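# Seat the wooden bed rail onto the post's pegs

## Task

Put the wooden bed rail's end onto both of the post's pegs, pushed fully home, with the rail's other end resting in the bracket. It must stay that way without the robot holding it; if the grippers are what keeps it in place at the finish, it does not count.

## Robot and tools

Robot: two arms, left_arm and right_arm, mounted on opposite sides of the table, each with six joints and a two-finger gripper. The names do not tell you which side of a camera image an arm appears on. The session may include brief outside tugs on a held part or shoves on loose objects. Nothing may leave the table.

Frame: every position in a result is in one scene frame. Its origin is the table centre, +z is up, and the table surface sits at z = +0.020 m. left_arm's base is on the +y side. A gripper's fingers point along its own +x axis and close along its own y axis. end_effector_position (metres) is the point between the finger pads, about 3 to 4 cm short of the fingertips. Orientation is end_effector_quat_wxyz, and velocities are in m/s and rad/s. The printed hand position can be somewhat wrong, more so when the arm is stretched out.

Tool execute_actions, argument actions: a list holding zero or one item. An empty list only reports the state. A motion item is {"rows": [...], "steps": n}, where n is 1 to 15 control steps of 1/30 s each (default 15). Each row is used for one step, and the final row repeats if rows run out. A wait item is {"steps": n} with n up to 300. It adds no command and returns after n steps counted from the previous result, and thinking time counts toward those steps. Optional pictures (true/false) controls whether camera images come back. A refused call moves nothing.

Row layout: one flat list of 14 numbers, each between -1 and 1, covering both arms even when only one moves. The first seven are left_arm: waist, shoulder, elbow, wrist pitch, wrist yaw, wrist roll, then gripper opening. The last seven are right_arm in the same order. The six joint numbers are offsets, not poses. They are measured from the joint angles printed in the latest result that lists them. If no such result exists yet, or for a later call within the same reply, they are measured from wherever the arm stands as the action starts. They are not measured from the previous row. Scale: 1.0 equals 0.9615 rad for waist, shoulder and elbow, 1.713 rad for wrist pitch, 1.767 rad for wrist yaw and 1.728 rad for wrist roll. An all-zero row is not a pause. It pulls the arm back to the reference angles.

Joint ranges in radians, the same for each arm: waist -3.054 to 3.054, shoulder 0.000 to 3.142, elbow 0.000 to 2.356, wrist pitch -1.571 to 1.571, wrist yaw -1.571 to 1.571, wrist roll -3.142 to 3.142. A call is rejected if it pushes a joint more than 0.010 rad outward beyond an end. The real end can differ from the listed one by up to 0.010 rad either way. A joint commanded past it is stopped there, and the result may say "joint sent to its limit", possibly about an earlier action. The absence of that line does not prove there is room left.

Gripper opening is absolute, not an offset. +1 is fully open, which is a pad gap of 0.088 m. Empty fingers close at about -0.80, and values down to -1 close them no further. Going from fully open to closed takes at least about 0.5 s. grip_measured reports the actual opening on the same scale. Each gripper's reading can be off by about 1 mm, consistently. When squeezing something hard, the reading can be up to about 3 mm (0.061) narrower than the real pad gap. To hold a part, keep commanding about 0.07 below grip_measured; a smaller margin gives a lighter grip. Parts thinner than about 3 mm get less force. Pads push about 34 to 49 N each and can spike on first contact.

Motion limits: each joint's target is kept within a fixed lead of its measured angle. That lead is 0.211 rad for waist, shoulder and elbow, 0.213 for wrist pitch, 0.267 for wrist yaw and 0.228 for wrist roll. If the targets would put the gripper more than 70 mm from where it is, they are all scaled back. Large moves therefore take several calls. Friction can leave a joint short of its target, especially at long reach, and tiny turns may not happen, so read the joint angles after each move. The simulation keeps running while you think. The arms keep heading for the last row until they have all nearly stopped or a step is HELD; then a new action is needed to push further.

Result lines: the state line lists left_arm: … | right_arm: …. Joint positions and Joint velocities give one block per arm, six joints in order (rad, rad/s), then the pad gap (m, m/s). "joint command not followed" means the clearance check altered or blocked some joint targets; the rest of the row still ran. HELD marks steps on which your row, fully or partly, was not sent. MOTOR HOT appears from 50 °C. At 95 °C the arm is held until it cools, reported as OVER-TEMPERATURE FAULT. If it has not cooled within 30 to 60 s, that arm and its gripper lose power and go limp. Carrying loads heats motors, even while idle.

Load limits (N m), per arm: waist 17.8, shoulder 22, elbow 22, wrist pitch 5.8, wrist yaw 5.78, wrist roll 5.42, including the held object's weight. Reaching one freezes that arm for 10 s and drops the rest of the call.

Other tools: zoom_image takes camera (cam_head_left, cam_head_right, cam_high, cam_low, cam_left_wrist, cam_right_wrist; each 504x504) and region [x0, y0, x1, y1] in pixels from the top-left, at most 504 by 504. It returns a closer view of that camera's latest image. show_instructions has no arguments and shows the reference image(s). finished_scene takes scene, the current scene's number. Replying without any tool call ends everything.

Avoid: arms colliding or pressing on each other, dropping or slamming the rail, hard shoves, knocking anything off the table, and ending the scene while a gripper is still what holds the rail in place. Smooth moves and low effort are preferred.

Each tool is called after ">>>" as a command line: name --argument value for each argument, lists and objects as JSON in quotes; but a table of rows of numbers goes row by row, as --pt "numbers of a row", without its own name.

## Session

>>> execute_actions --actions '[]'

Scene clock: 0.00 s of 4700.00 s.
left_arm: end_effector_position=(+0.3173, +0.2150, +0.4085) grip_measured=+1.000 end_effector_quat_wxyz=(-0.566, +0.775, -0.234, -0.157) end_effector_velocity=(+0.001, +0.003, -0.002) end_effector_angular_velocity=(+0.015, -0.012, +0.014) | right_arm: end_effector_position=(+0.2996, -0.6035, +0.2395) grip_measured=+1.000 end_effector_quat_wxyz=(+0.713, -0.452, +0.496, -0.204) end_effector_velocity=(-0.001, -0.000, -0.001) end_effector_angular_velocity=(+0.002, +0.013, +0.006)
Joint positions: left_arm=[-0.06   1.49   1.387 -0.833 -0.887 -2.751  0.088] | right_arm=[-0.998  1.496  0.732 -0.199  0.879 -0.617  0.088]
Joint velocities: left_arm=[-0.002  0.002 -0.007 -0.007 -0.022 -0.007  0.   ] | right_arm=[-0.002 -0.002 -0.002 -0.007 -0.007 -0.007  0.   ]
Motor temperatures (°C, as the motors report them): left_arm=[27 35 31 27 28 25] | right_arm=[27 34 33 31 25 26]
Heat: left arm: hottest shoulder 35 °C (+0.0 °C/min); right arm: hottest shoulder 34 °C (+0.0 °C/min).

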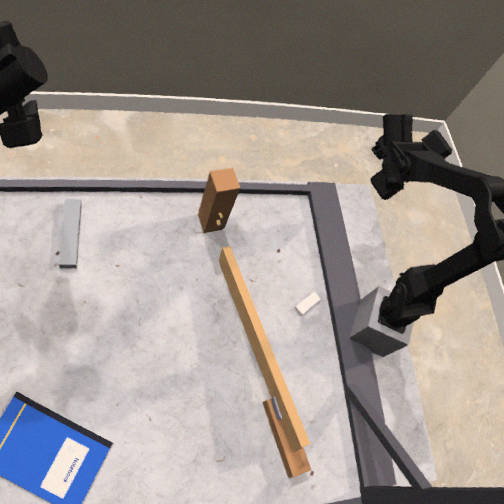

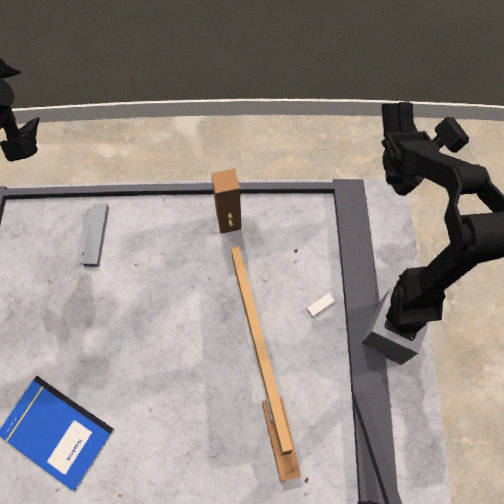

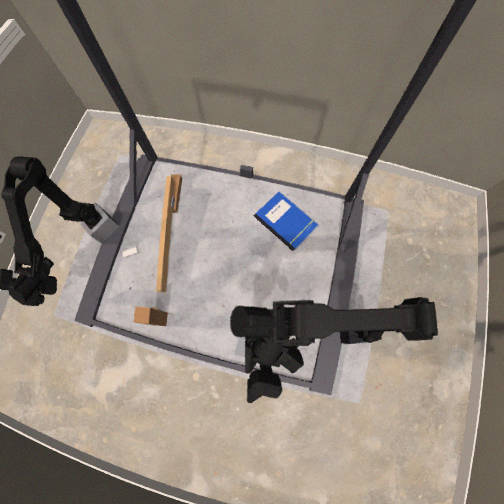

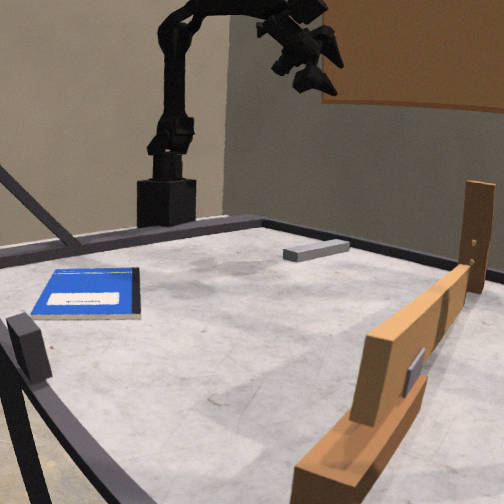

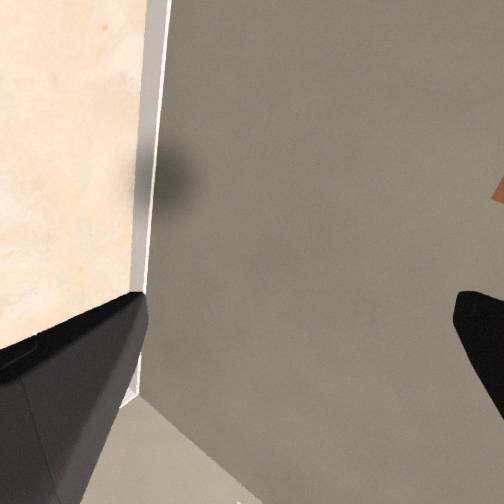

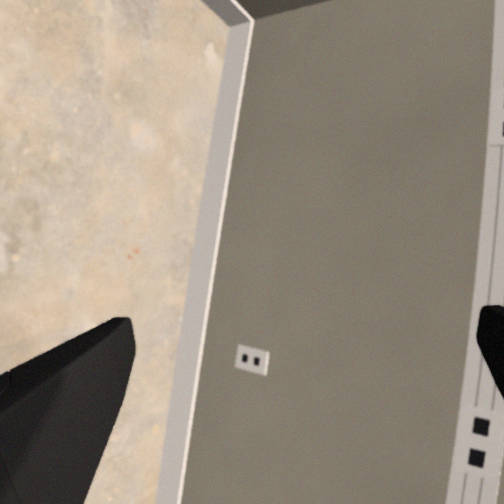

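>>> execute_actions --actions '[{"rows":[[0,0,0,0,0,0,1,0.64,-0.1,0,-0.2,-0.25,0.56,1]],"steps":15}]' --pictures false

>>> execute_actions --actions '[{"steps":20}]' --pictures false

>>> execute_actions --actions '[{"rows":[[0,0,0,0,0,0,1,0.64,-0.1,-0.03,-0.2,-0.25,0.56,1]],"steps":15}]' --pictures false

>>> execute_actions --actions '[{"steps":20}]'

Scene clock: 17.17 s of 4700.00 s.
left_arm: end_effector_position=(+0.3173, +0.2150, +0.4085) grip_measured=+1.000 end_effector_quat_wxyz=(-0.566, +0.775, -0.234, -0.157) end_effector_velocity=(+0.001, +0.002, -0.000) end_effector_angular_velocity=(+0.010, -0.013, +0.014) | right_arm: end_effector_position=(+0.2348, -0.3873, +0.1996) grip_measured=+1.000 end_effector_quat_wxyz=(+0.850, -0.189, +0.491, +0.031) end_effector_velocity=(-0.017, +0.006, -0.002) end_effector_angular_velocity=(+0.418, -0.059, -0.659)
Joint positions: left_arm=[-0.06   1.49   1.387 -0.833 -0.887 -2.751  0.088] | right_arm=[-0.392  1.411  0.733 -0.537  0.443  0.279  0.088]
Joint velocities: left_arm=[-0.002  0.002 -0.002 -0.007 -0.022 -0.007  0.   ] | right_arm=[ 0.046 -0.017 -0.002 -0.066 -0.022  0.842  0.   ]
Motor temperatures (°C, as the motors report them): left_arm=[27 37 33 28 28 25] | right_arm=[27 35 34 32 25 26]
Heat: left arm: hottest shoulder 37 °C (+7.0 °C/min); right arm: hottest shoulder 35 °C (+3.5 °C/min).
Steps of this call (steps 1 to 90: nothing new was sent; then 13.67 s passed at rest; steps 91 to 105: all 15 steps of this action). Readings (joint positions):
91: left_arm=[-0.060 1.490 1.387 -0.833 -0.887 -2.751] | right_arm=[-0.978 1.484 0.733 -0.245 0.830 -0.562]
92: left_arm=[-0.060 1.490 1.387 -0.833 -0.887 -2.751] | right_arm=[-0.933 1.466 0.733 -0.303 0.760 -0.506]
94: left_arm=[-0.060 1.490 1.387 -0.833 -0.887 -2.751] | right_arm=[-0.825 1.440 0.733 -0.397 0.627 -0.395]
98: left_arm=[-0.060 1.490 1.387 -0.833 -0.887 -2.751] | right_arm=[-0.578 1.420 0.733 -0.504 0.485 -0.132]
105: the state above

Scene clock: 17.83 s of 4700.00 s.
left_arm: end_effector_position=(+0.3173, +0.2150, +0.4085) grip_measured=+1.000 end_effector_quat_wxyz=(-0.566, +0.775, -0.234, -0.157) end_effector_velocity=(-0.002, +0.000, +0.002) end_effector_angular_velocity=(-0.002, -0.004, +0.001) | right_arm: end_effector_position=(+0.2333, -0.3856, +0.1995) grip_measured=+1.000 end_effector_quat_wxyz=(+0.855, -0.162, +0.493, +0.018) end_effector_velocity=(+0.003, -0.000, +0.002) end_effector_angular_velocity=(+0.006, -0.015, -0.011)
Joint positions: left_arm=[-0.06   1.49   1.387 -0.833 -0.887 -2.751  0.088] | right_arm=[-0.386  1.411  0.733 -0.54   0.441  0.346  0.088]
Joint velocities: left_arm=[-0.007 -0.002  0.002 -0.007 -0.007 -0.007  0.   ] | right_arm=[-0.002 -0.002  0.002  0.007  0.007  0.007  0.   ]
Motor temperatures (°C, as the motors report them): left_arm=[27 37 33 28 28 25] | right_arm=[27 35 34 32 25 26]
Heat: left arm: hottest shoulder 37 °C (+6.7 °C/min); right arm: hottest shoulder 35 °C (+3.4 °C/min).
Steps of this call (steps 1 to 20: the robot went on to your last target). Readings (joint positions):
1: left_arm=[-0.060 1.490 1.387 -0.833 -0.887 -2.751] | right_arm=[-0.391 1.411 0.733 -0.538 0.443 0.300]
2: left_arm=[-0.060 1.490 1.387 -0.833 -0.887 -2.751] | right_arm=[-0.390 1.411 0.733 -0.538 0.442 0.314]
4: left_arm=[-0.060 1.490 1.387 -0.833 -0.887 -2.751] | right_arm=[-0.388 1.411 0.733 -0.539 0.441 0.331]
8: left_arm=[-0.060 1.490 1.387 -0.833 -0.887 -2.751] | right_arm=[-0.386 1.411 0.733 -0.539 0.441 0.343]
20: the state above

Scene clock: 18.33 s of 4700.00 s.
left_arm: end_effector_position=(+0.3173, +0.2150, +0.4085) grip_measured=+1.000 end_effector_quat_wxyz=(-0.566, +0.775, -0.234, -0.157) end_effector_velocity=(-0.001, +0.002, -0.000) end_effector_angular_velocity=(+0.015, -0.005, -0.002) | right_arm: end_effector_position=(+0.0369, -0.3114, +0.1849) grip_measured=+1.000 end_effector_quat_wxyz=(+0.717, +0.009, +0.695, +0.048) end_effector_velocity=(-0.024, +0.000, +0.000) end_effector_angular_velocity=(+0.017, +0.107, -0.736)
Joint positions: left_arm=[-0.06   1.49   1.387 -0.833 -0.887 -2.751  0.088] | right_arm=[ 0.218  1.324  0.717 -0.877  0.005  1.241  0.088]
Joint velocities: left_arm=[-0.002 -0.002 -0.002 -0.007 -0.007  0.007  0.   ] | right_arm=[ 0.085 -0.012 -0.007 -0.022 -0.037  0.828  0.   ]
Motor temperatures (°C, as the motors report them): left_arm=[27 37 34 28 28 25] | right_arm=[27 35 34 32 25 26]
Heat: left arm: hottest shoulder 37 °C (+6.5 °C/min); right arm: hottest shoulder 35 °C (+3.3 °C/min).
Steps of this call (steps 1 to 15: all 15 steps of this action). Readings (joint positions):
1: left_arm=[-0.060 1.490 1.387 -0.833 -0.887 -2.751] | right_arm=[-0.365 1.399 0.733 -0.578 0.395 0.401]
2: left_arm=[-0.060 1.490 1.387 -0.833 -0.887 -2.751] | right_arm=[-0.319 1.382 0.732 -0.636 0.325 0.455]
4: left_arm=[-0.060 1.490 1.387 -0.833 -0.887 -2.751] | right_arm=[-0.211 1.353 0.727 -0.734 0.193 0.564]
8: left_arm=[-0.060 1.490 1.387 -0.833 -0.887 -2.751] | right_arm=[0.040 1.330 0.719 -0.846 0.045 0.831]
15: the state above

Scene clock: 19.00 s of 4700.00 s.
left_arm: end_effector_position=(+0.3173, +0.2150, +0.4085) grip_measured=+1.000 end_effector_quat_wxyz=(-0.566, +0.775, -0.234, -0.157) end_effector_velocity=(+0.001, +0.002, -0.003) end_effector_angular_velocity=(+0.012, -0.000, +0.011) | right_arm: end_effector_position=(+0.0346, -0.3113, +0.1849) grip_measured=+1.000 end_effector_quat_wxyz=(+0.715, +0.030, +0.698, +0.027) end_effector_velocity=(-0.003, -0.005, +0.000) end_effector_angular_velocity=(-0.014, +0.012, -0.004)
Joint positions: left_arm=[-0.06   1.49   1.387 -0.833 -0.887 -2.751  0.088] | right_arm=[ 0.226  1.324  0.717 -0.879  0.002  1.309  0.088]
Joint velocities: left_arm=[ 0.002  0.002 -0.007 -0.007 -0.007 -0.007  0.   ] | right_arm=[ 0.002 -0.007 -0.002 -0.022 -0.007  0.007  0.   ]
Motor temperatures (°C, as the motors report them): left_arm=[27 37 34 28 28 25] | right_arm=[27 35 34 32 25 26]
Heat: left arm: hottest shoulder 37 °C (+6.3 °C/min); right arm: hottest shoulder 35 °C (+3.2 °C/min).
Steps of this call (steps 1 to 20: the robot went on to your last target). Readings (joint positions):
1: left_arm=[-0.060 1.490 1.387 -0.833 -0.887 -2.751] | right_arm=[0.220 1.324 0.717 -0.878 0.005 1.262]
2: left_arm=[-0.060 1.490 1.387 -0.833 -0.887 -2.751] | right_arm=[0.222 1.324 0.717 -0.878 0.004 1.276]
4: left_arm=[-0.060 1.490 1.387 -0.833 -0.887 -2.751] | right_arm=[0.224 1.324 0.717 -0.879 0.003 1.294]
8: left_arm=[-0.060 1.490 1.387 -0.833 -0.887 -2.751] | right_arm=[0.226 1.324 0.717 -0.879 0.003 1.306]
20: the state above

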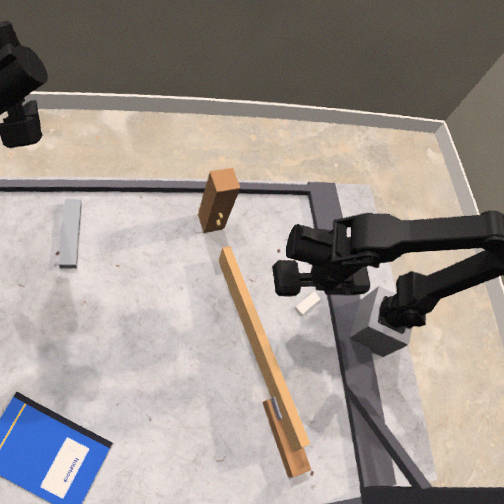

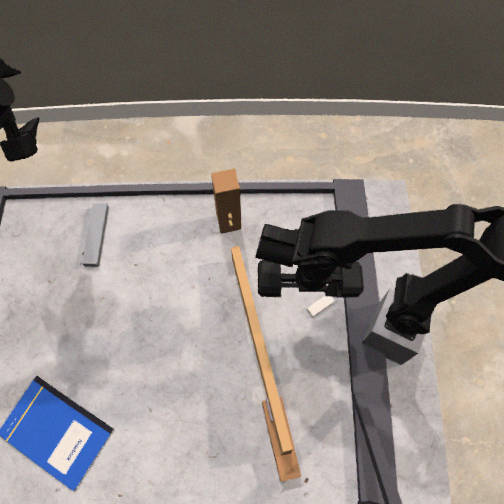

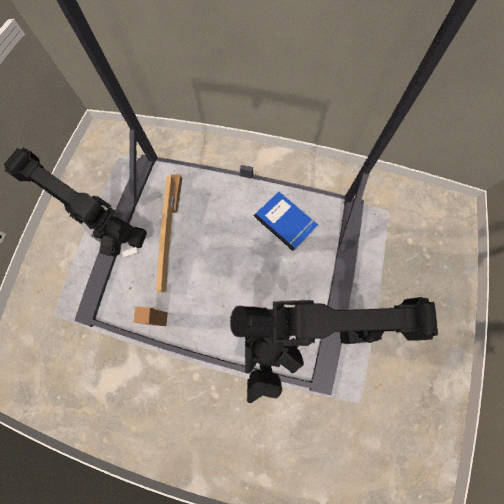

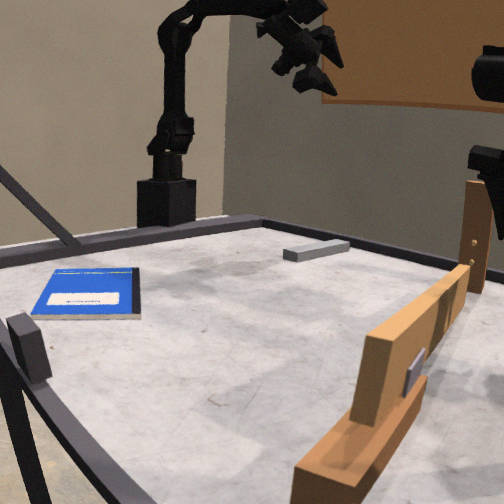

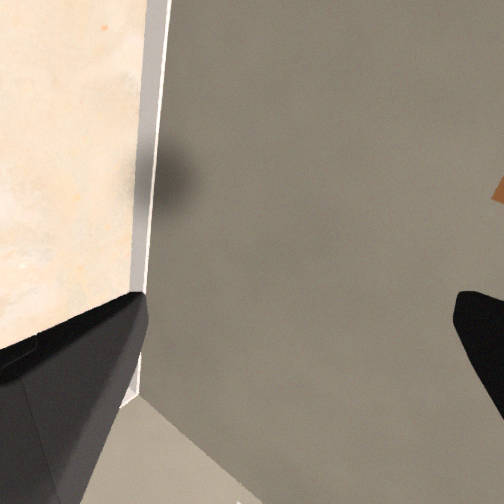

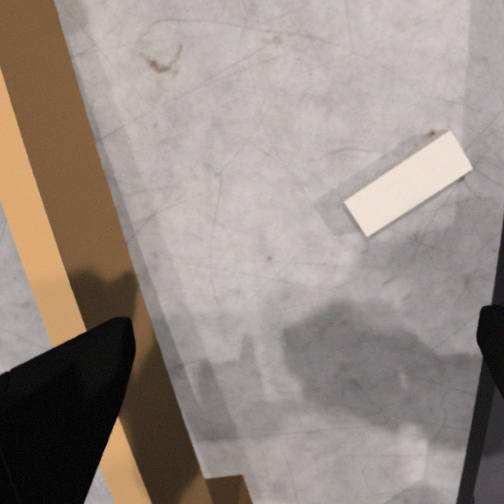

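>>> execute_actions --actions '[{"rows":[[0,0,0,0,0,0,1,-0.27,0.29,0.19,0.045,0,-0.265,1]],"steps":15}]' --pictures false

>>> execute_actions --actions '[{"steps":15}]'

Scene clock: 27.13 s of 4700.00 s.
left_arm: end_effector_position=(+0.3173, +0.2150, +0.4085) grip_measured=+1.000 end_effector_quat_wxyz=(-0.566, +0.775, -0.234, -0.157) end_effector_velocity=(+0.001, +0.003, -0.001) end_effector_angular_velocity=(+0.029, -0.002, +0.003) | right_arm: end_effector_position=(+0.1113, -0.2842, +0.1703) grip_measured=+1.000 end_effector_quat_wxyz=(+0.717, -0.049, +0.690, +0.084) end_effector_velocity=(+0.004, +0.002, +0.003) end_effector_angular_velocity=(+0.009, +0.001, +0.025)
Joint positions: left_arm=[-0.06   1.49   1.387 -0.833 -0.887 -2.751  0.088] | right_arm=[-0.029  1.59   0.887 -0.805  0.003  0.86   0.088]
Joint velocities: left_arm=[ 0.002  0.002  0.002 -0.022 -0.007  0.007  0.   ] | right_arm=[-0.012  0.002  0.017 -0.007 -0.007 -0.037  0.   ]
Motor temperatures (°C, as the motors report them): left_arm=[27 37 34 29 28 25] | right_arm=[27 35 34 32 25 26]
Heat: left arm: hottest shoulder 37 °C (+4.4 °C/min); right arm: hottest shoulder 35 °C (+2.2 °C/min).
Steps of this call (steps 1 to 15: the robot went on to your last target; steps 16 to 90: nothing new was sent; then 4.63 s passed at rest; steps 91 to 105: all 15 steps of this action). Readings (joint positions):
91: left_arm=[-0.060 1.490 1.387 -0.833 -0.887 -2.751] | right_arm=[0.198 1.356 0.741 -0.886 -0.009 1.257]
92: left_arm=[-0.060 1.490 1.387 -0.833 -0.887 -2.751] | right_arm=[0.145 1.407 0.777 -0.857 -0.008 1.194]
94: left_arm=[-0.060 1.490 1.387 -0.833 -0.887 -2.751] | right_arm=[0.045 1.513 0.851 -0.809 0.000 1.058]
98: left_arm=[-0.060 1.490 1.387 -0.833 -0.887 -2.751] | right_arm=[-0.024 1.577 0.880 -0.807 0.003 0.903]
105: the state above

Scene clock: 27.63 s of 4700.00 s.
left_arm: end_effector_position=(+0.3173, +0.2150, +0.4085) grip_measured=+1.000 end_effector_quat_wxyz=(-0.566, +0.775, -0.234, -0.157) end_effector_velocity=(-0.002, +0.002, -0.003) end_effector_angular_velocity=(+0.026, +0.009, -0.011) | right_arm: end_effector_position=(+0.1117, -0.2842, +0.1702) grip_measured=+1.000 end_effector_quat_wxyz=(+0.717, -0.050, +0.690, +0.085) end_effector_velocity=(-0.002, -0.003, -0.001) end_effector_angular_velocity=(-0.008, +0.011, +0.020)
Joint positions: left_arm=[-0.06   1.49   1.387 -0.833 -0.887 -2.751  0.088] | right_arm=[-0.03   1.591  0.887 -0.805  0.003  0.856  0.088]
Joint velocities: left_arm=[-0.002 -0.002 -0.002 -0.022  0.007  0.007  0.   ] | right_arm=[-0.002 -0.002 -0.007 -0.007 -0.007 -0.022  0.   ]
Motor temperatures (°C, as the motors report them): left_arm=[27 37 34 29 28 25] | right_arm=[27 35 34 32 25 26]
Heat: left arm: hottest shoulder 37 °C (+4.3 °C/min); right arm: hottest shoulder 35 °C (+2.2 °C/min).
Steps of this call (steps 1 to 15: the robot went on to your last target). Readings (joint positions):
1: left_arm=[-0.060 1.490 1.387 -0.833 -0.887 -2.751] | right_arm=[-0.029 1.590 0.887 -0.805 0.003 0.858]
2: left_arm=[-0.060 1.490 1.387 -0.833 -0.887 -2.751] | right_arm=[-0.029 1.590 0.887 -0.805 0.003 0.858]
4: left_arm=[-0.060 1.490 1.387 -0.833 -0.887 -2.751] | right_arm=[-0.030 1.591 0.887 -0.805 0.003 0.857]
8: left_arm=[-0.060 1.490 1.387 -0.833 -0.887 -2.751] | right_arm=[-0.030 1.591 0.887 -0.805 0.003 0.856]
15: the state above
All arms were judged still, so your last target was given up. Only a new action makes them travel on or press farther. Fingers that are still opening or closing keep moving.

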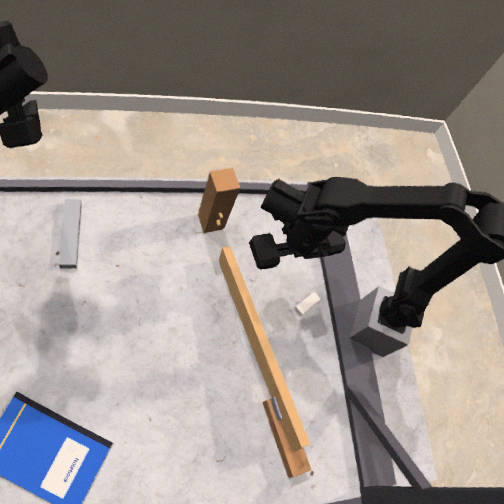

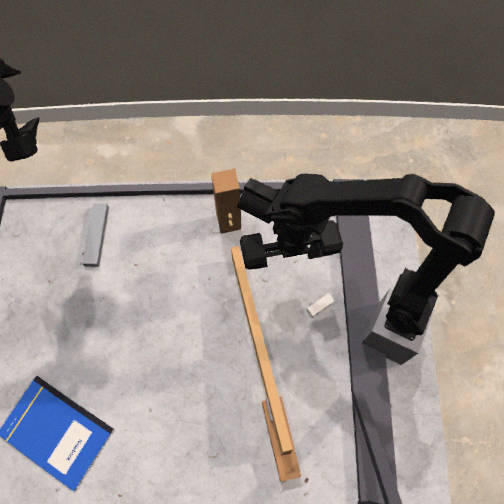

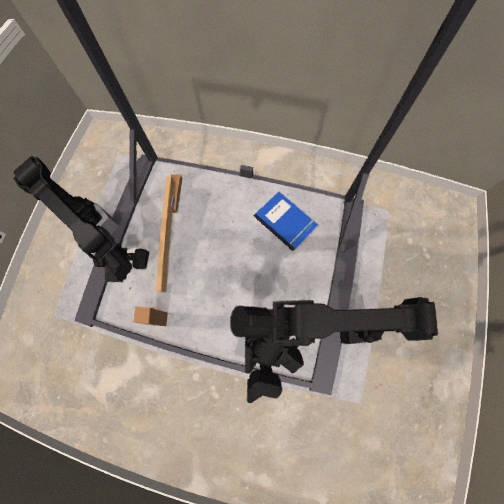

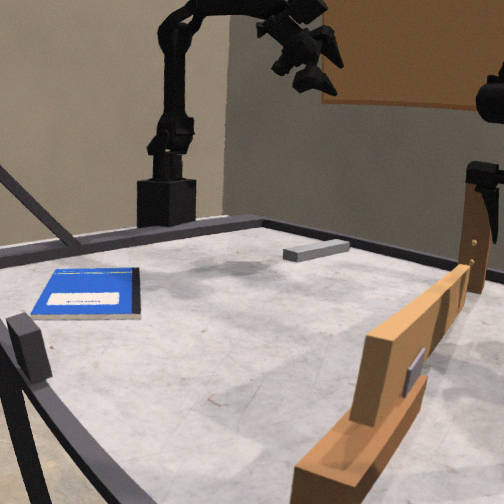

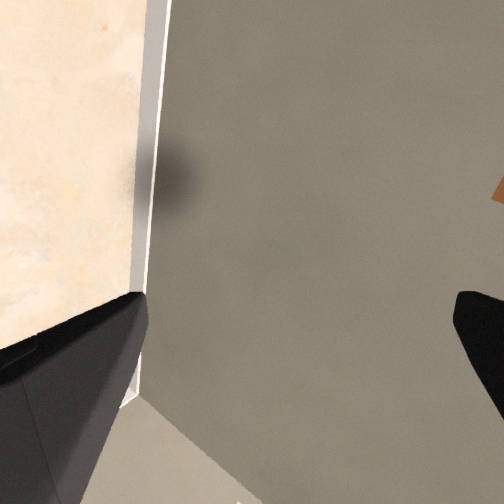

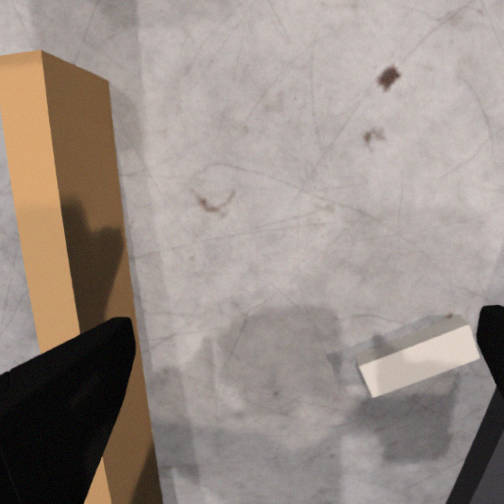

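>>> execute_actions --actions '[{"rows":[[0,0,0,0,0,0,1,0.12,0.17,0.12,0.03,0,0.065,1]],"steps":15}]' --pictures false

>>> execute_actions --actions '[{"steps":10}]'

Scene clock: 31.40 s of 4700.00 s.
left_arm: end_effector_position=(+0.3173, +0.2150, +0.4085) grip_measured=+1.000 end_effector_quat_wxyz=(-0.566, +0.775, -0.234, -0.157) end_effector_velocity=(-0.001, +0.002, -0.000) end_effector_angular_velocity=(+0.015, -0.005, -0.002) | right_arm: end_effector_position=(+0.0988, -0.2392, +0.1561) grip_measured=+1.000 end_effector_quat_wxyz=(+0.715, -0.050, +0.691, +0.089) end_effector_velocity=(-0.001, -0.002, -0.001) end_effector_angular_velocity=(-0.008, +0.011, +0.005)
Joint positions: left_arm=[-0.06   1.49   1.387 -0.833 -0.887 -2.751  0.088] | right_arm=[ 0.083  1.741  0.991 -0.756  0.003  0.963  0.088]
Joint velocities: left_arm=[-0.002 -0.002 -0.002 -0.007 -0.007  0.007  0.   ] | right_arm=[-0.002  0.002 -0.002 -0.007 -0.007 -0.007  0.   ]
Motor temperatures (°C, as the motors report them): left_arm=[27 38 35 29 28 25] | right_arm=[27 35 35 32 25 26]
Heat: left arm: hottest shoulder 38 °C (+5.7 °C/min); right arm: hottest shoulder 35 °C (+1.9 °C/min).
Steps of this call (steps 1 to 90: nothing new was sent; then 0.27 s passed at rest; steps 91 to 105: all 15 steps of this action). Readings (joint positions):
91: left_arm=[-0.060 1.490 1.387 -0.833 -0.887 -2.751] | right_arm=[-0.017 1.619 0.906 -0.808 0.008 0.884]
92: left_arm=[-0.060 1.490 1.387 -0.833 -0.887 -2.751] | right_arm=[0.009 1.654 0.933 -0.783 0.009 0.909]
94: left_arm=[-0.060 1.490 1.387 -0.833 -0.887 -2.751] | right_arm=[0.056 1.713 0.974 -0.757 0.004 0.935]
98: left_arm=[-0.060 1.490 1.387 -0.833 -0.887 -2.751] | right_arm=[0.083 1.737 0.986 -0.757 0.003 0.957]
105: the state above

Scene clock: 31.73 s of 4700.00 s.
left_arm: end_effector_position=(+0.3173, +0.2150, +0.4085) grip_measured=+1.000 end_effector_quat_wxyz=(-0.566, +0.775, -0.234, -0.157) end_effector_velocity=(-0.001, +0.002, +0.003) end_effector_angular_velocity=(-0.007, -0.005, +0.006) | right_arm: end_effector_position=(+0.0988, -0.2392, +0.1560) grip_measured=+1.000 end_effector_quat_wxyz=(+0.715, -0.050, +0.691, +0.089) end_effector_velocity=(+0.002, -0.003, +0.000) end_effector_angular_velocity=(-0.010, -0.004, -0.000)
Joint positions: left_arm=[-0.06   1.49   1.387 -0.833 -0.887 -2.751  0.088] | right_arm=[ 0.083  1.741  0.991 -0.756  0.003  0.964  0.088]
Joint velocities: left_arm=[-0.002 -0.007  0.002 -0.007 -0.007 -0.007  0.   ] | right_arm=[-0.007 -0.002 -0.002 -0.007  0.007 -0.007  0.   ]
Motor temperatures (°C, as the motors report them): left_arm=[27 38 35 29 28 25] | right_arm=[27 35 35 32 25 26]
Heat: left arm: hottest shoulder 38 °C (+5.7 °C/min); right arm: hottest shoulder 35 °C (+1.9 °C/min).
Steps of this call (steps 1 to 10: the robot went on to your last target). Readings (joint positions):
1: left_arm=[-0.060 1.490 1.387 -0.833 -0.887 -2.751] | right_arm=[0.083 1.741 0.991 -0.756 0.003 0.963]
2: left_arm=[-0.060 1.490 1.387 -0.833 -0.887 -2.751] | right_arm=[0.083 1.741 0.991 -0.756 0.003 0.964]
4: left_arm=[-0.060 1.490 1.387 -0.833 -0.887 -2.751] | right_arm=[0.083 1.741 0.991 -0.756 0.003 0.964]
8: left_arm=[-0.060 1.490 1.387 -0.833 -0.887 -2.751] | right_arm=[0.083 1.741 0.991 -0.756 0.003 0.964]
10: the state above

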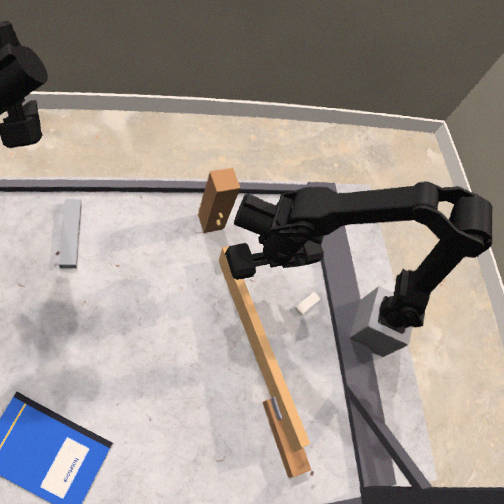

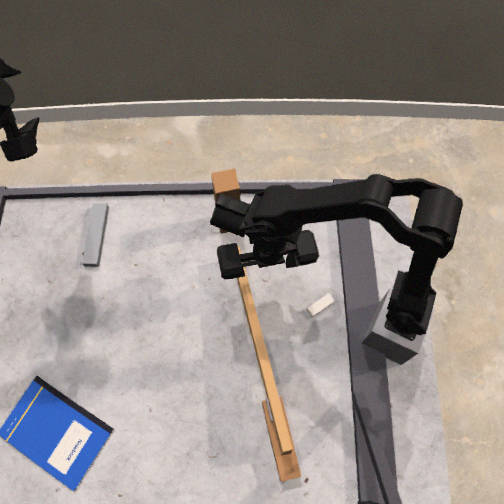

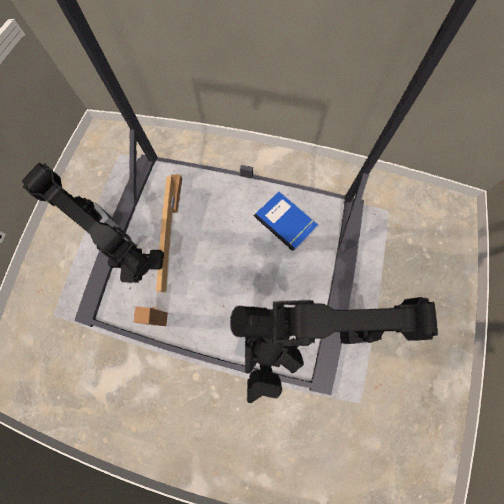

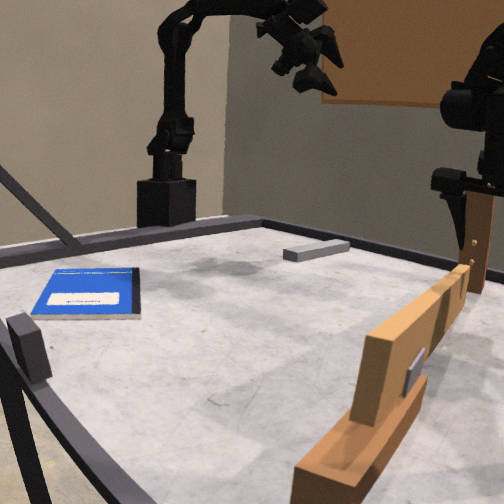

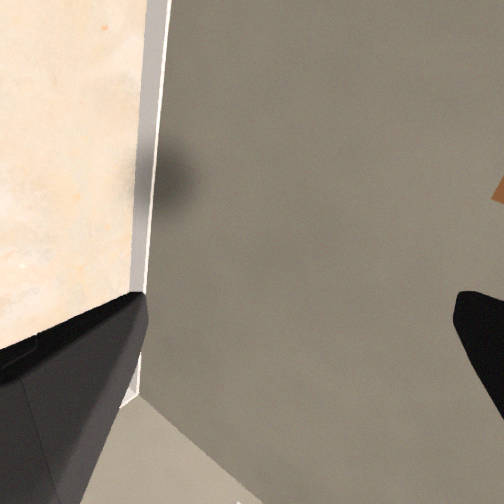

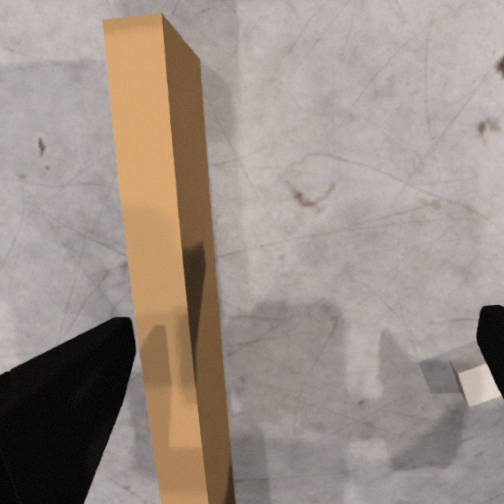

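>>> execute_actions --actions '[{"rows":[[0,0,0,0,0,0,1,0.035,0.115,0.135,-0.008,0,0.018,1]],"steps":15}]' --pictures false

>>> execute_actions --actions '[{"steps":10}]'

Scene clock: 36.17 s of 4700.00 s.
left_arm: end_effector_position=(+0.3173, +0.2150, +0.4085) grip_measured=+1.000 end_effector_quat_wxyz=(-0.566, +0.775, -0.234, -0.157) end_effector_velocity=(-0.000, +0.001, -0.002) end_effector_angular_velocity=(+0.007, -0.002, +0.006) | right_arm: end_effector_position=(+0.1010, -0.2083, +0.1552) grip_measured=+1.000 end_effector_quat_wxyz=(+0.716, -0.049, +0.690, +0.094) end_effector_velocity=(+0.001, +0.003, +0.001) end_effector_angular_velocity=(+0.014, +0.002, +0.005)
Joint positions: left_arm=[-0.06   1.49   1.387 -0.833 -0.887 -2.751  0.088] | right_arm=[ 0.114  1.838  1.108 -0.767  0.003  0.99   0.088]
Joint velocities: left_arm=[-0.002  0.002 -0.002 -0.007 -0.007 -0.007  0.   ] | right_arm=[-0.002 -0.002  0.002  0.007 -0.007 -0.007  0.   ]
Motor temperatures (°C, as the motors report them): left_arm=[27 38 35 29 28 25] | right_arm=[27 35 35 32 25 26]
Heat: left arm: hottest shoulder 38 °C (+5.0 °C/min); right arm: hottest shoulder 35 °C (+1.7 °C/min).
Steps of this call (steps 1 to 15: the robot went on to your last target; steps 16 to 90: nothing new was sent; then 0.93 s passed at rest; steps 91 to 105: all 15 steps of this action). Readings (joint positions):
91: left_arm=[-0.060 1.490 1.387 -0.833 -0.887 -2.751] | right_arm=[0.086 1.761 1.013 -0.773 0.003 0.972]
92: left_arm=[-0.060 1.490 1.387 -0.833 -0.887 -2.751] | right_arm=[0.092 1.784 1.041 -0.768 0.003 0.978]
94: left_arm=[-0.060 1.490 1.387 -0.833 -0.887 -2.751] | right_arm=[0.106 1.821 1.084 -0.759 0.003 0.984]
98: left_arm=[-0.060 1.490 1.387 -0.833 -0.887 -2.751] | right_arm=[0.114 1.833 1.105 -0.766 0.003 0.989]
105: the state above

Scene clock: 36.50 s of 4700.00 s.
left_arm: end_effector_position=(+0.3173, +0.2150, +0.4085) grip_measured=+1.000 end_effector_quat_wxyz=(-0.566, +0.775, -0.234, -0.157) end_effector_velocity=(-0.000, -0.000, +0.001) end_effector_angular_velocity=(-0.012, -0.006, +0.006) | right_arm: end_effector_position=(+0.1011, -0.2080, +0.1554) grip_measured=+1.000 end_effector_quat_wxyz=(+0.716, -0.048, +0.690, +0.094) end_effector_velocity=(+0.001, +0.003, +0.003) end_effector_angular_velocity=(+0.018, -0.001, +0.020)
Joint positions: left_arm=[-0.06   1.49   1.387 -0.833 -0.887 -2.751  0.088] | right_arm=[ 0.114  1.838  1.109 -0.767  0.003  0.99   0.088]
Joint velocities: left_arm=[-0.002 -0.002 -0.002  0.007 -0.007 -0.007  0.   ] | right_arm=[-0.002 -0.007  0.002  0.007 -0.007 -0.022  0.   ]
Motor temperatures (°C, as the motors report them): left_arm=[27 38 35 29 28 25] | right_arm=[27 35 35 32 25 26]
Heat: left arm: hottest shoulder 38 °C (+4.9 °C/min); right arm: hottest shoulder 35 °C (+1.6 °C/min).
Steps of this call (steps 1 to 10: the robot went on to your last target). Readings (joint positions):
1: left_arm=[-0.060 1.490 1.387 -0.833 -0.887 -2.751] | right_arm=[0.114 1.838 1.108 -0.767 0.003 0.990]
2: left_arm=[-0.060 1.490 1.387 -0.833 -0.887 -2.751] | right_arm=[0.114 1.838 1.108 -0.767 0.003 0.990]
4: left_arm=[-0.060 1.490 1.387 -0.833 -0.887 -2.751] | right_arm=[0.114 1.838 1.108 -0.767 0.003 0.990]
8: left_arm=[-0.060 1.490 1.387 -0.833 -0.887 -2.751] | right_arm=[0.114 1.838 1.109 -0.767 0.003 0.990]
10: the state above

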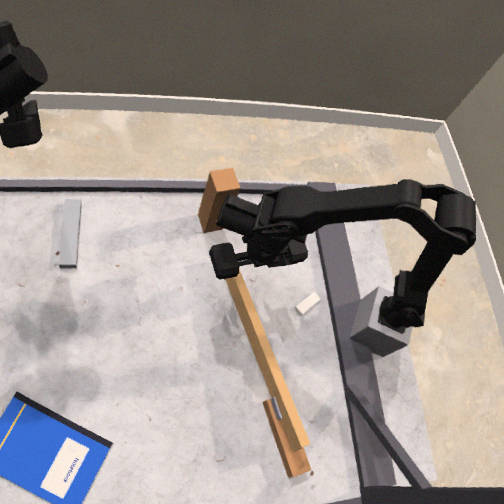

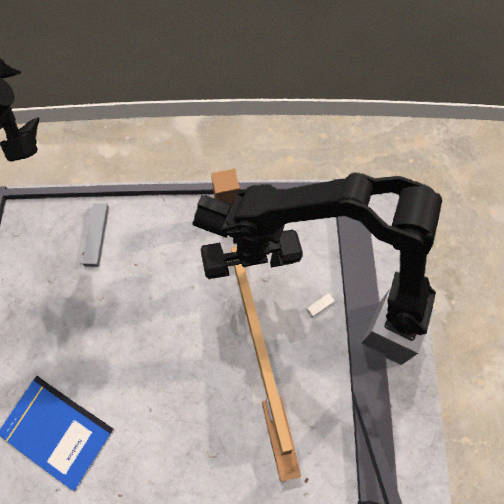

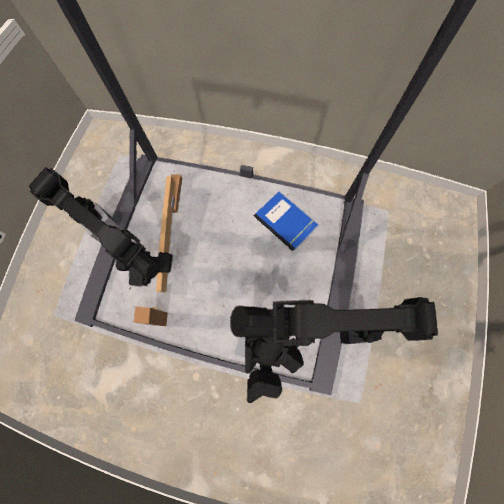

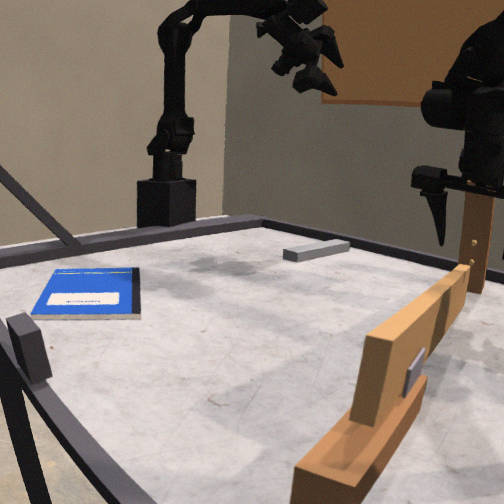

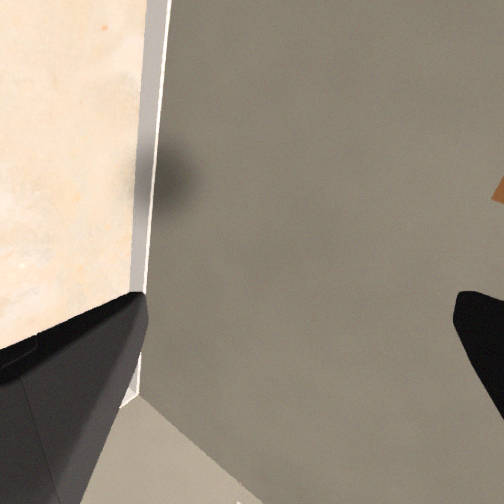

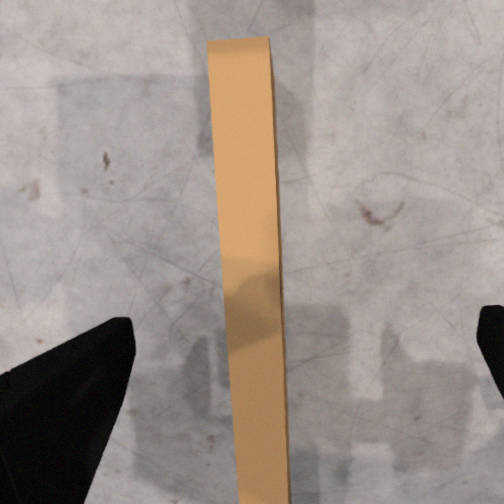

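>>> execute_actions --actions '[{"rows":[[0,0,0,0,0,0,1,0,0.26,0.03,0.128,0,0,1]],"steps":15}]' --pictures false

>>> execute_actions --actions '[{"steps":10}]'

Scene clock: 41.77 s of 4700.00 s.
left_arm: end_effector_position=(+0.3173, +0.2150, +0.4085) grip_measured=+1.000 end_effector_quat_wxyz=(-0.566, +0.775, -0.234, -0.157) end_effector_velocity=(-0.001, +0.003, -0.002) end_effector_angular_velocity=(+0.007, -0.002, +0.006) | right_arm: end_effector_position=(+0.1118, -0.1812, +0.0866) grip_measured=+1.000 end_effector_quat_wxyz=(+0.717, -0.048, +0.689, +0.094) end_effector_velocity=(-0.001, -0.002, +0.000) end_effector_angular_velocity=(+0.001, +0.023, +0.002)
Joint positions: left_arm=[-0.06   1.49   1.387 -0.833 -0.887 -2.751  0.088] | right_arm=[ 0.114  2.079  1.135 -0.551  0.003  0.99   0.088]
Joint velocities: left_arm=[-0.002 -0.007 -0.012 -0.007 -0.007 -0.007  0.   ] | right_arm=[-0.007 -0.002 -0.002 -0.007 -0.022 -0.007  0.   ]
Motor temperatures (°C, as the motors report them): left_arm=[27 38 35 29 28 25] | right_arm=[27 36 35 32 25 26]
Heat: left arm: hottest shoulder 38 °C (+4.3 °C/min); right arm: hottest shoulder 36 °C (+2.9 °C/min).
Steps of this call (steps 1 to 15: the robot went on to your last target; steps 16 to 90: nothing new was sent; then 1.77 s passed at rest; steps 91 to 105: all 15 steps of this action). Readings (joint positions):
91: left_arm=[-0.060 1.490 1.387 -0.833 -0.887 -2.751] | right_arm=[0.114 1.869 1.110 -0.734 0.003 0.990]
92: left_arm=[-0.060 1.490 1.387 -0.833 -0.887 -2.751] | right_arm=[0.114 1.911 1.123 -0.660 0.003 0.990]
94: left_arm=[-0.060 1.490 1.387 -0.833 -0.887 -2.751] | right_arm=[0.114 2.006 1.145 -0.588 0.003 0.990]
98: left_arm=[-0.060 1.490 1.387 -0.833 -0.887 -2.751] | right_arm=[0.114 2.078 1.134 -0.567 0.003 0.990]
105: the state above

Scene clock: 42.10 s of 4700.00 s.
left_arm: end_effector_position=(+0.3173, +0.2150, +0.4085) grip_measured=+1.000 end_effector_quat_wxyz=(-0.566, +0.775, -0.234, -0.157) end_effector_velocity=(-0.002, +0.002, +0.002) end_effector_angular_velocity=(-0.002, -0.004, +0.001) | right_arm: end_effector_position=(+0.1119, -0.1809, +0.0867) grip_measured=+1.000 end_effector_quat_wxyz=(+0.717, -0.047, +0.689, +0.095) end_effector_velocity=(-0.001, -0.003, -0.001) end_effector_angular_velocity=(-0.009, +0.011, +0.005)
Joint positions: left_arm=[-0.06   1.49   1.387 -0.833 -0.887 -2.751  0.088] | right_arm=[ 0.114  2.079  1.135 -0.549  0.003  0.99   0.088]
Joint velocities: left_arm=[-0.007 -0.007 -0.002 -0.007 -0.007 -0.007  0.   ] | right_arm=[-0.002  0.002 -0.002 -0.007 -0.007 -0.007  0.   ]
Motor temperatures (°C, as the motors report them): left_arm=[27 38 35 29 28 25] | right_arm=[27 36 35 32 25 26]
Heat: left arm: hottest shoulder 38 °C (+4.3 °C/min); right arm: hottest shoulder 36 °C (+2.9 °C/min).
Steps of this call (steps 1 to 10: the robot went on to your last target). Readings (joint positions):
1: left_arm=[-0.060 1.490 1.387 -0.833 -0.887 -2.751] | right_arm=[0.114 2.079 1.135 -0.550 0.003 0.990]
2: left_arm=[-0.060 1.490 1.387 -0.833 -0.887 -2.751] | right_arm=[0.114 2.079 1.135 -0.549 0.003 0.990]
4: left_arm=[-0.060 1.490 1.387 -0.833 -0.887 -2.751] | right_arm=[0.114 2.079 1.135 -0.549 0.003 0.990]
8: left_arm=[-0.060 1.490 1.387 -0.833 -0.887 -2.751] | right_arm=[0.114 2.079 1.135 -0.549 0.003 0.990]
10: the state above

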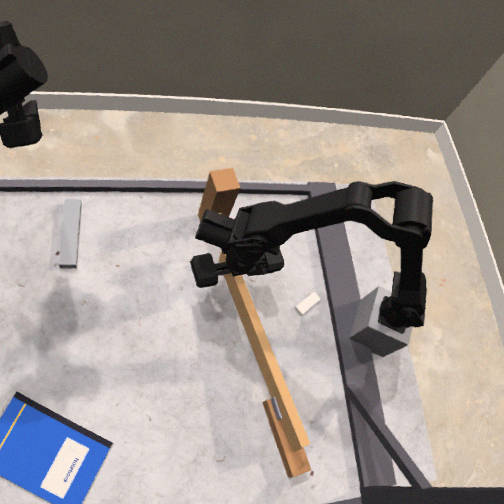

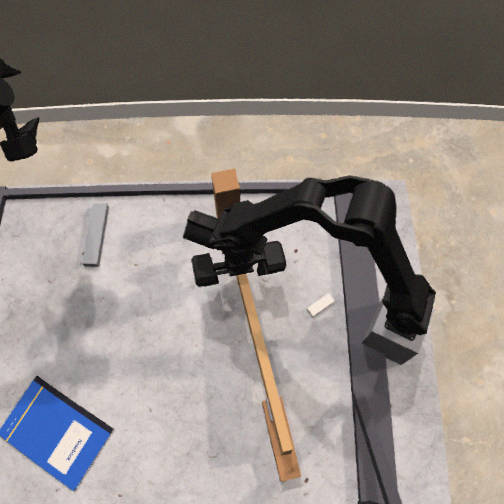

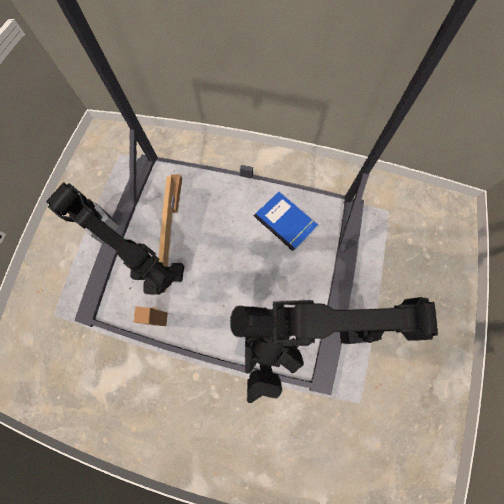

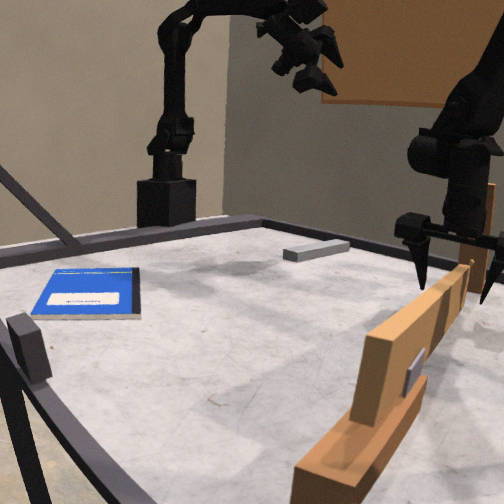

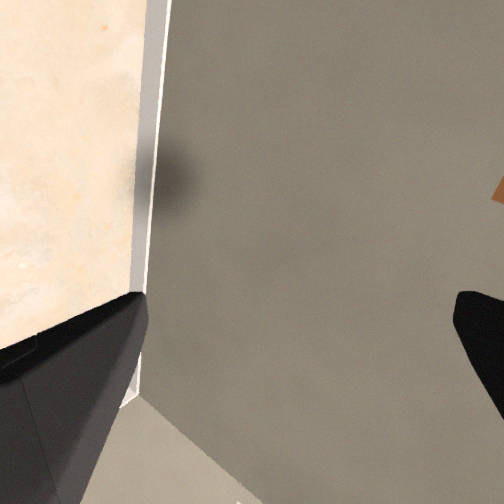

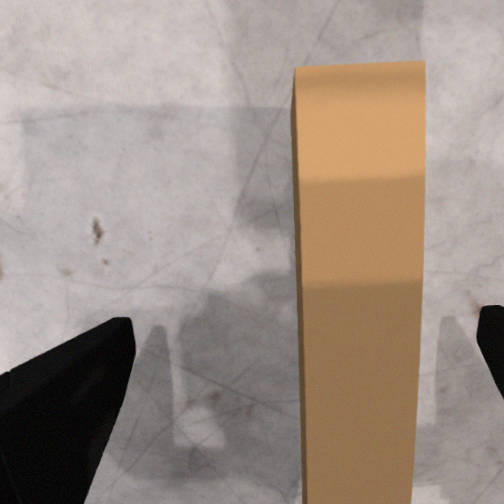

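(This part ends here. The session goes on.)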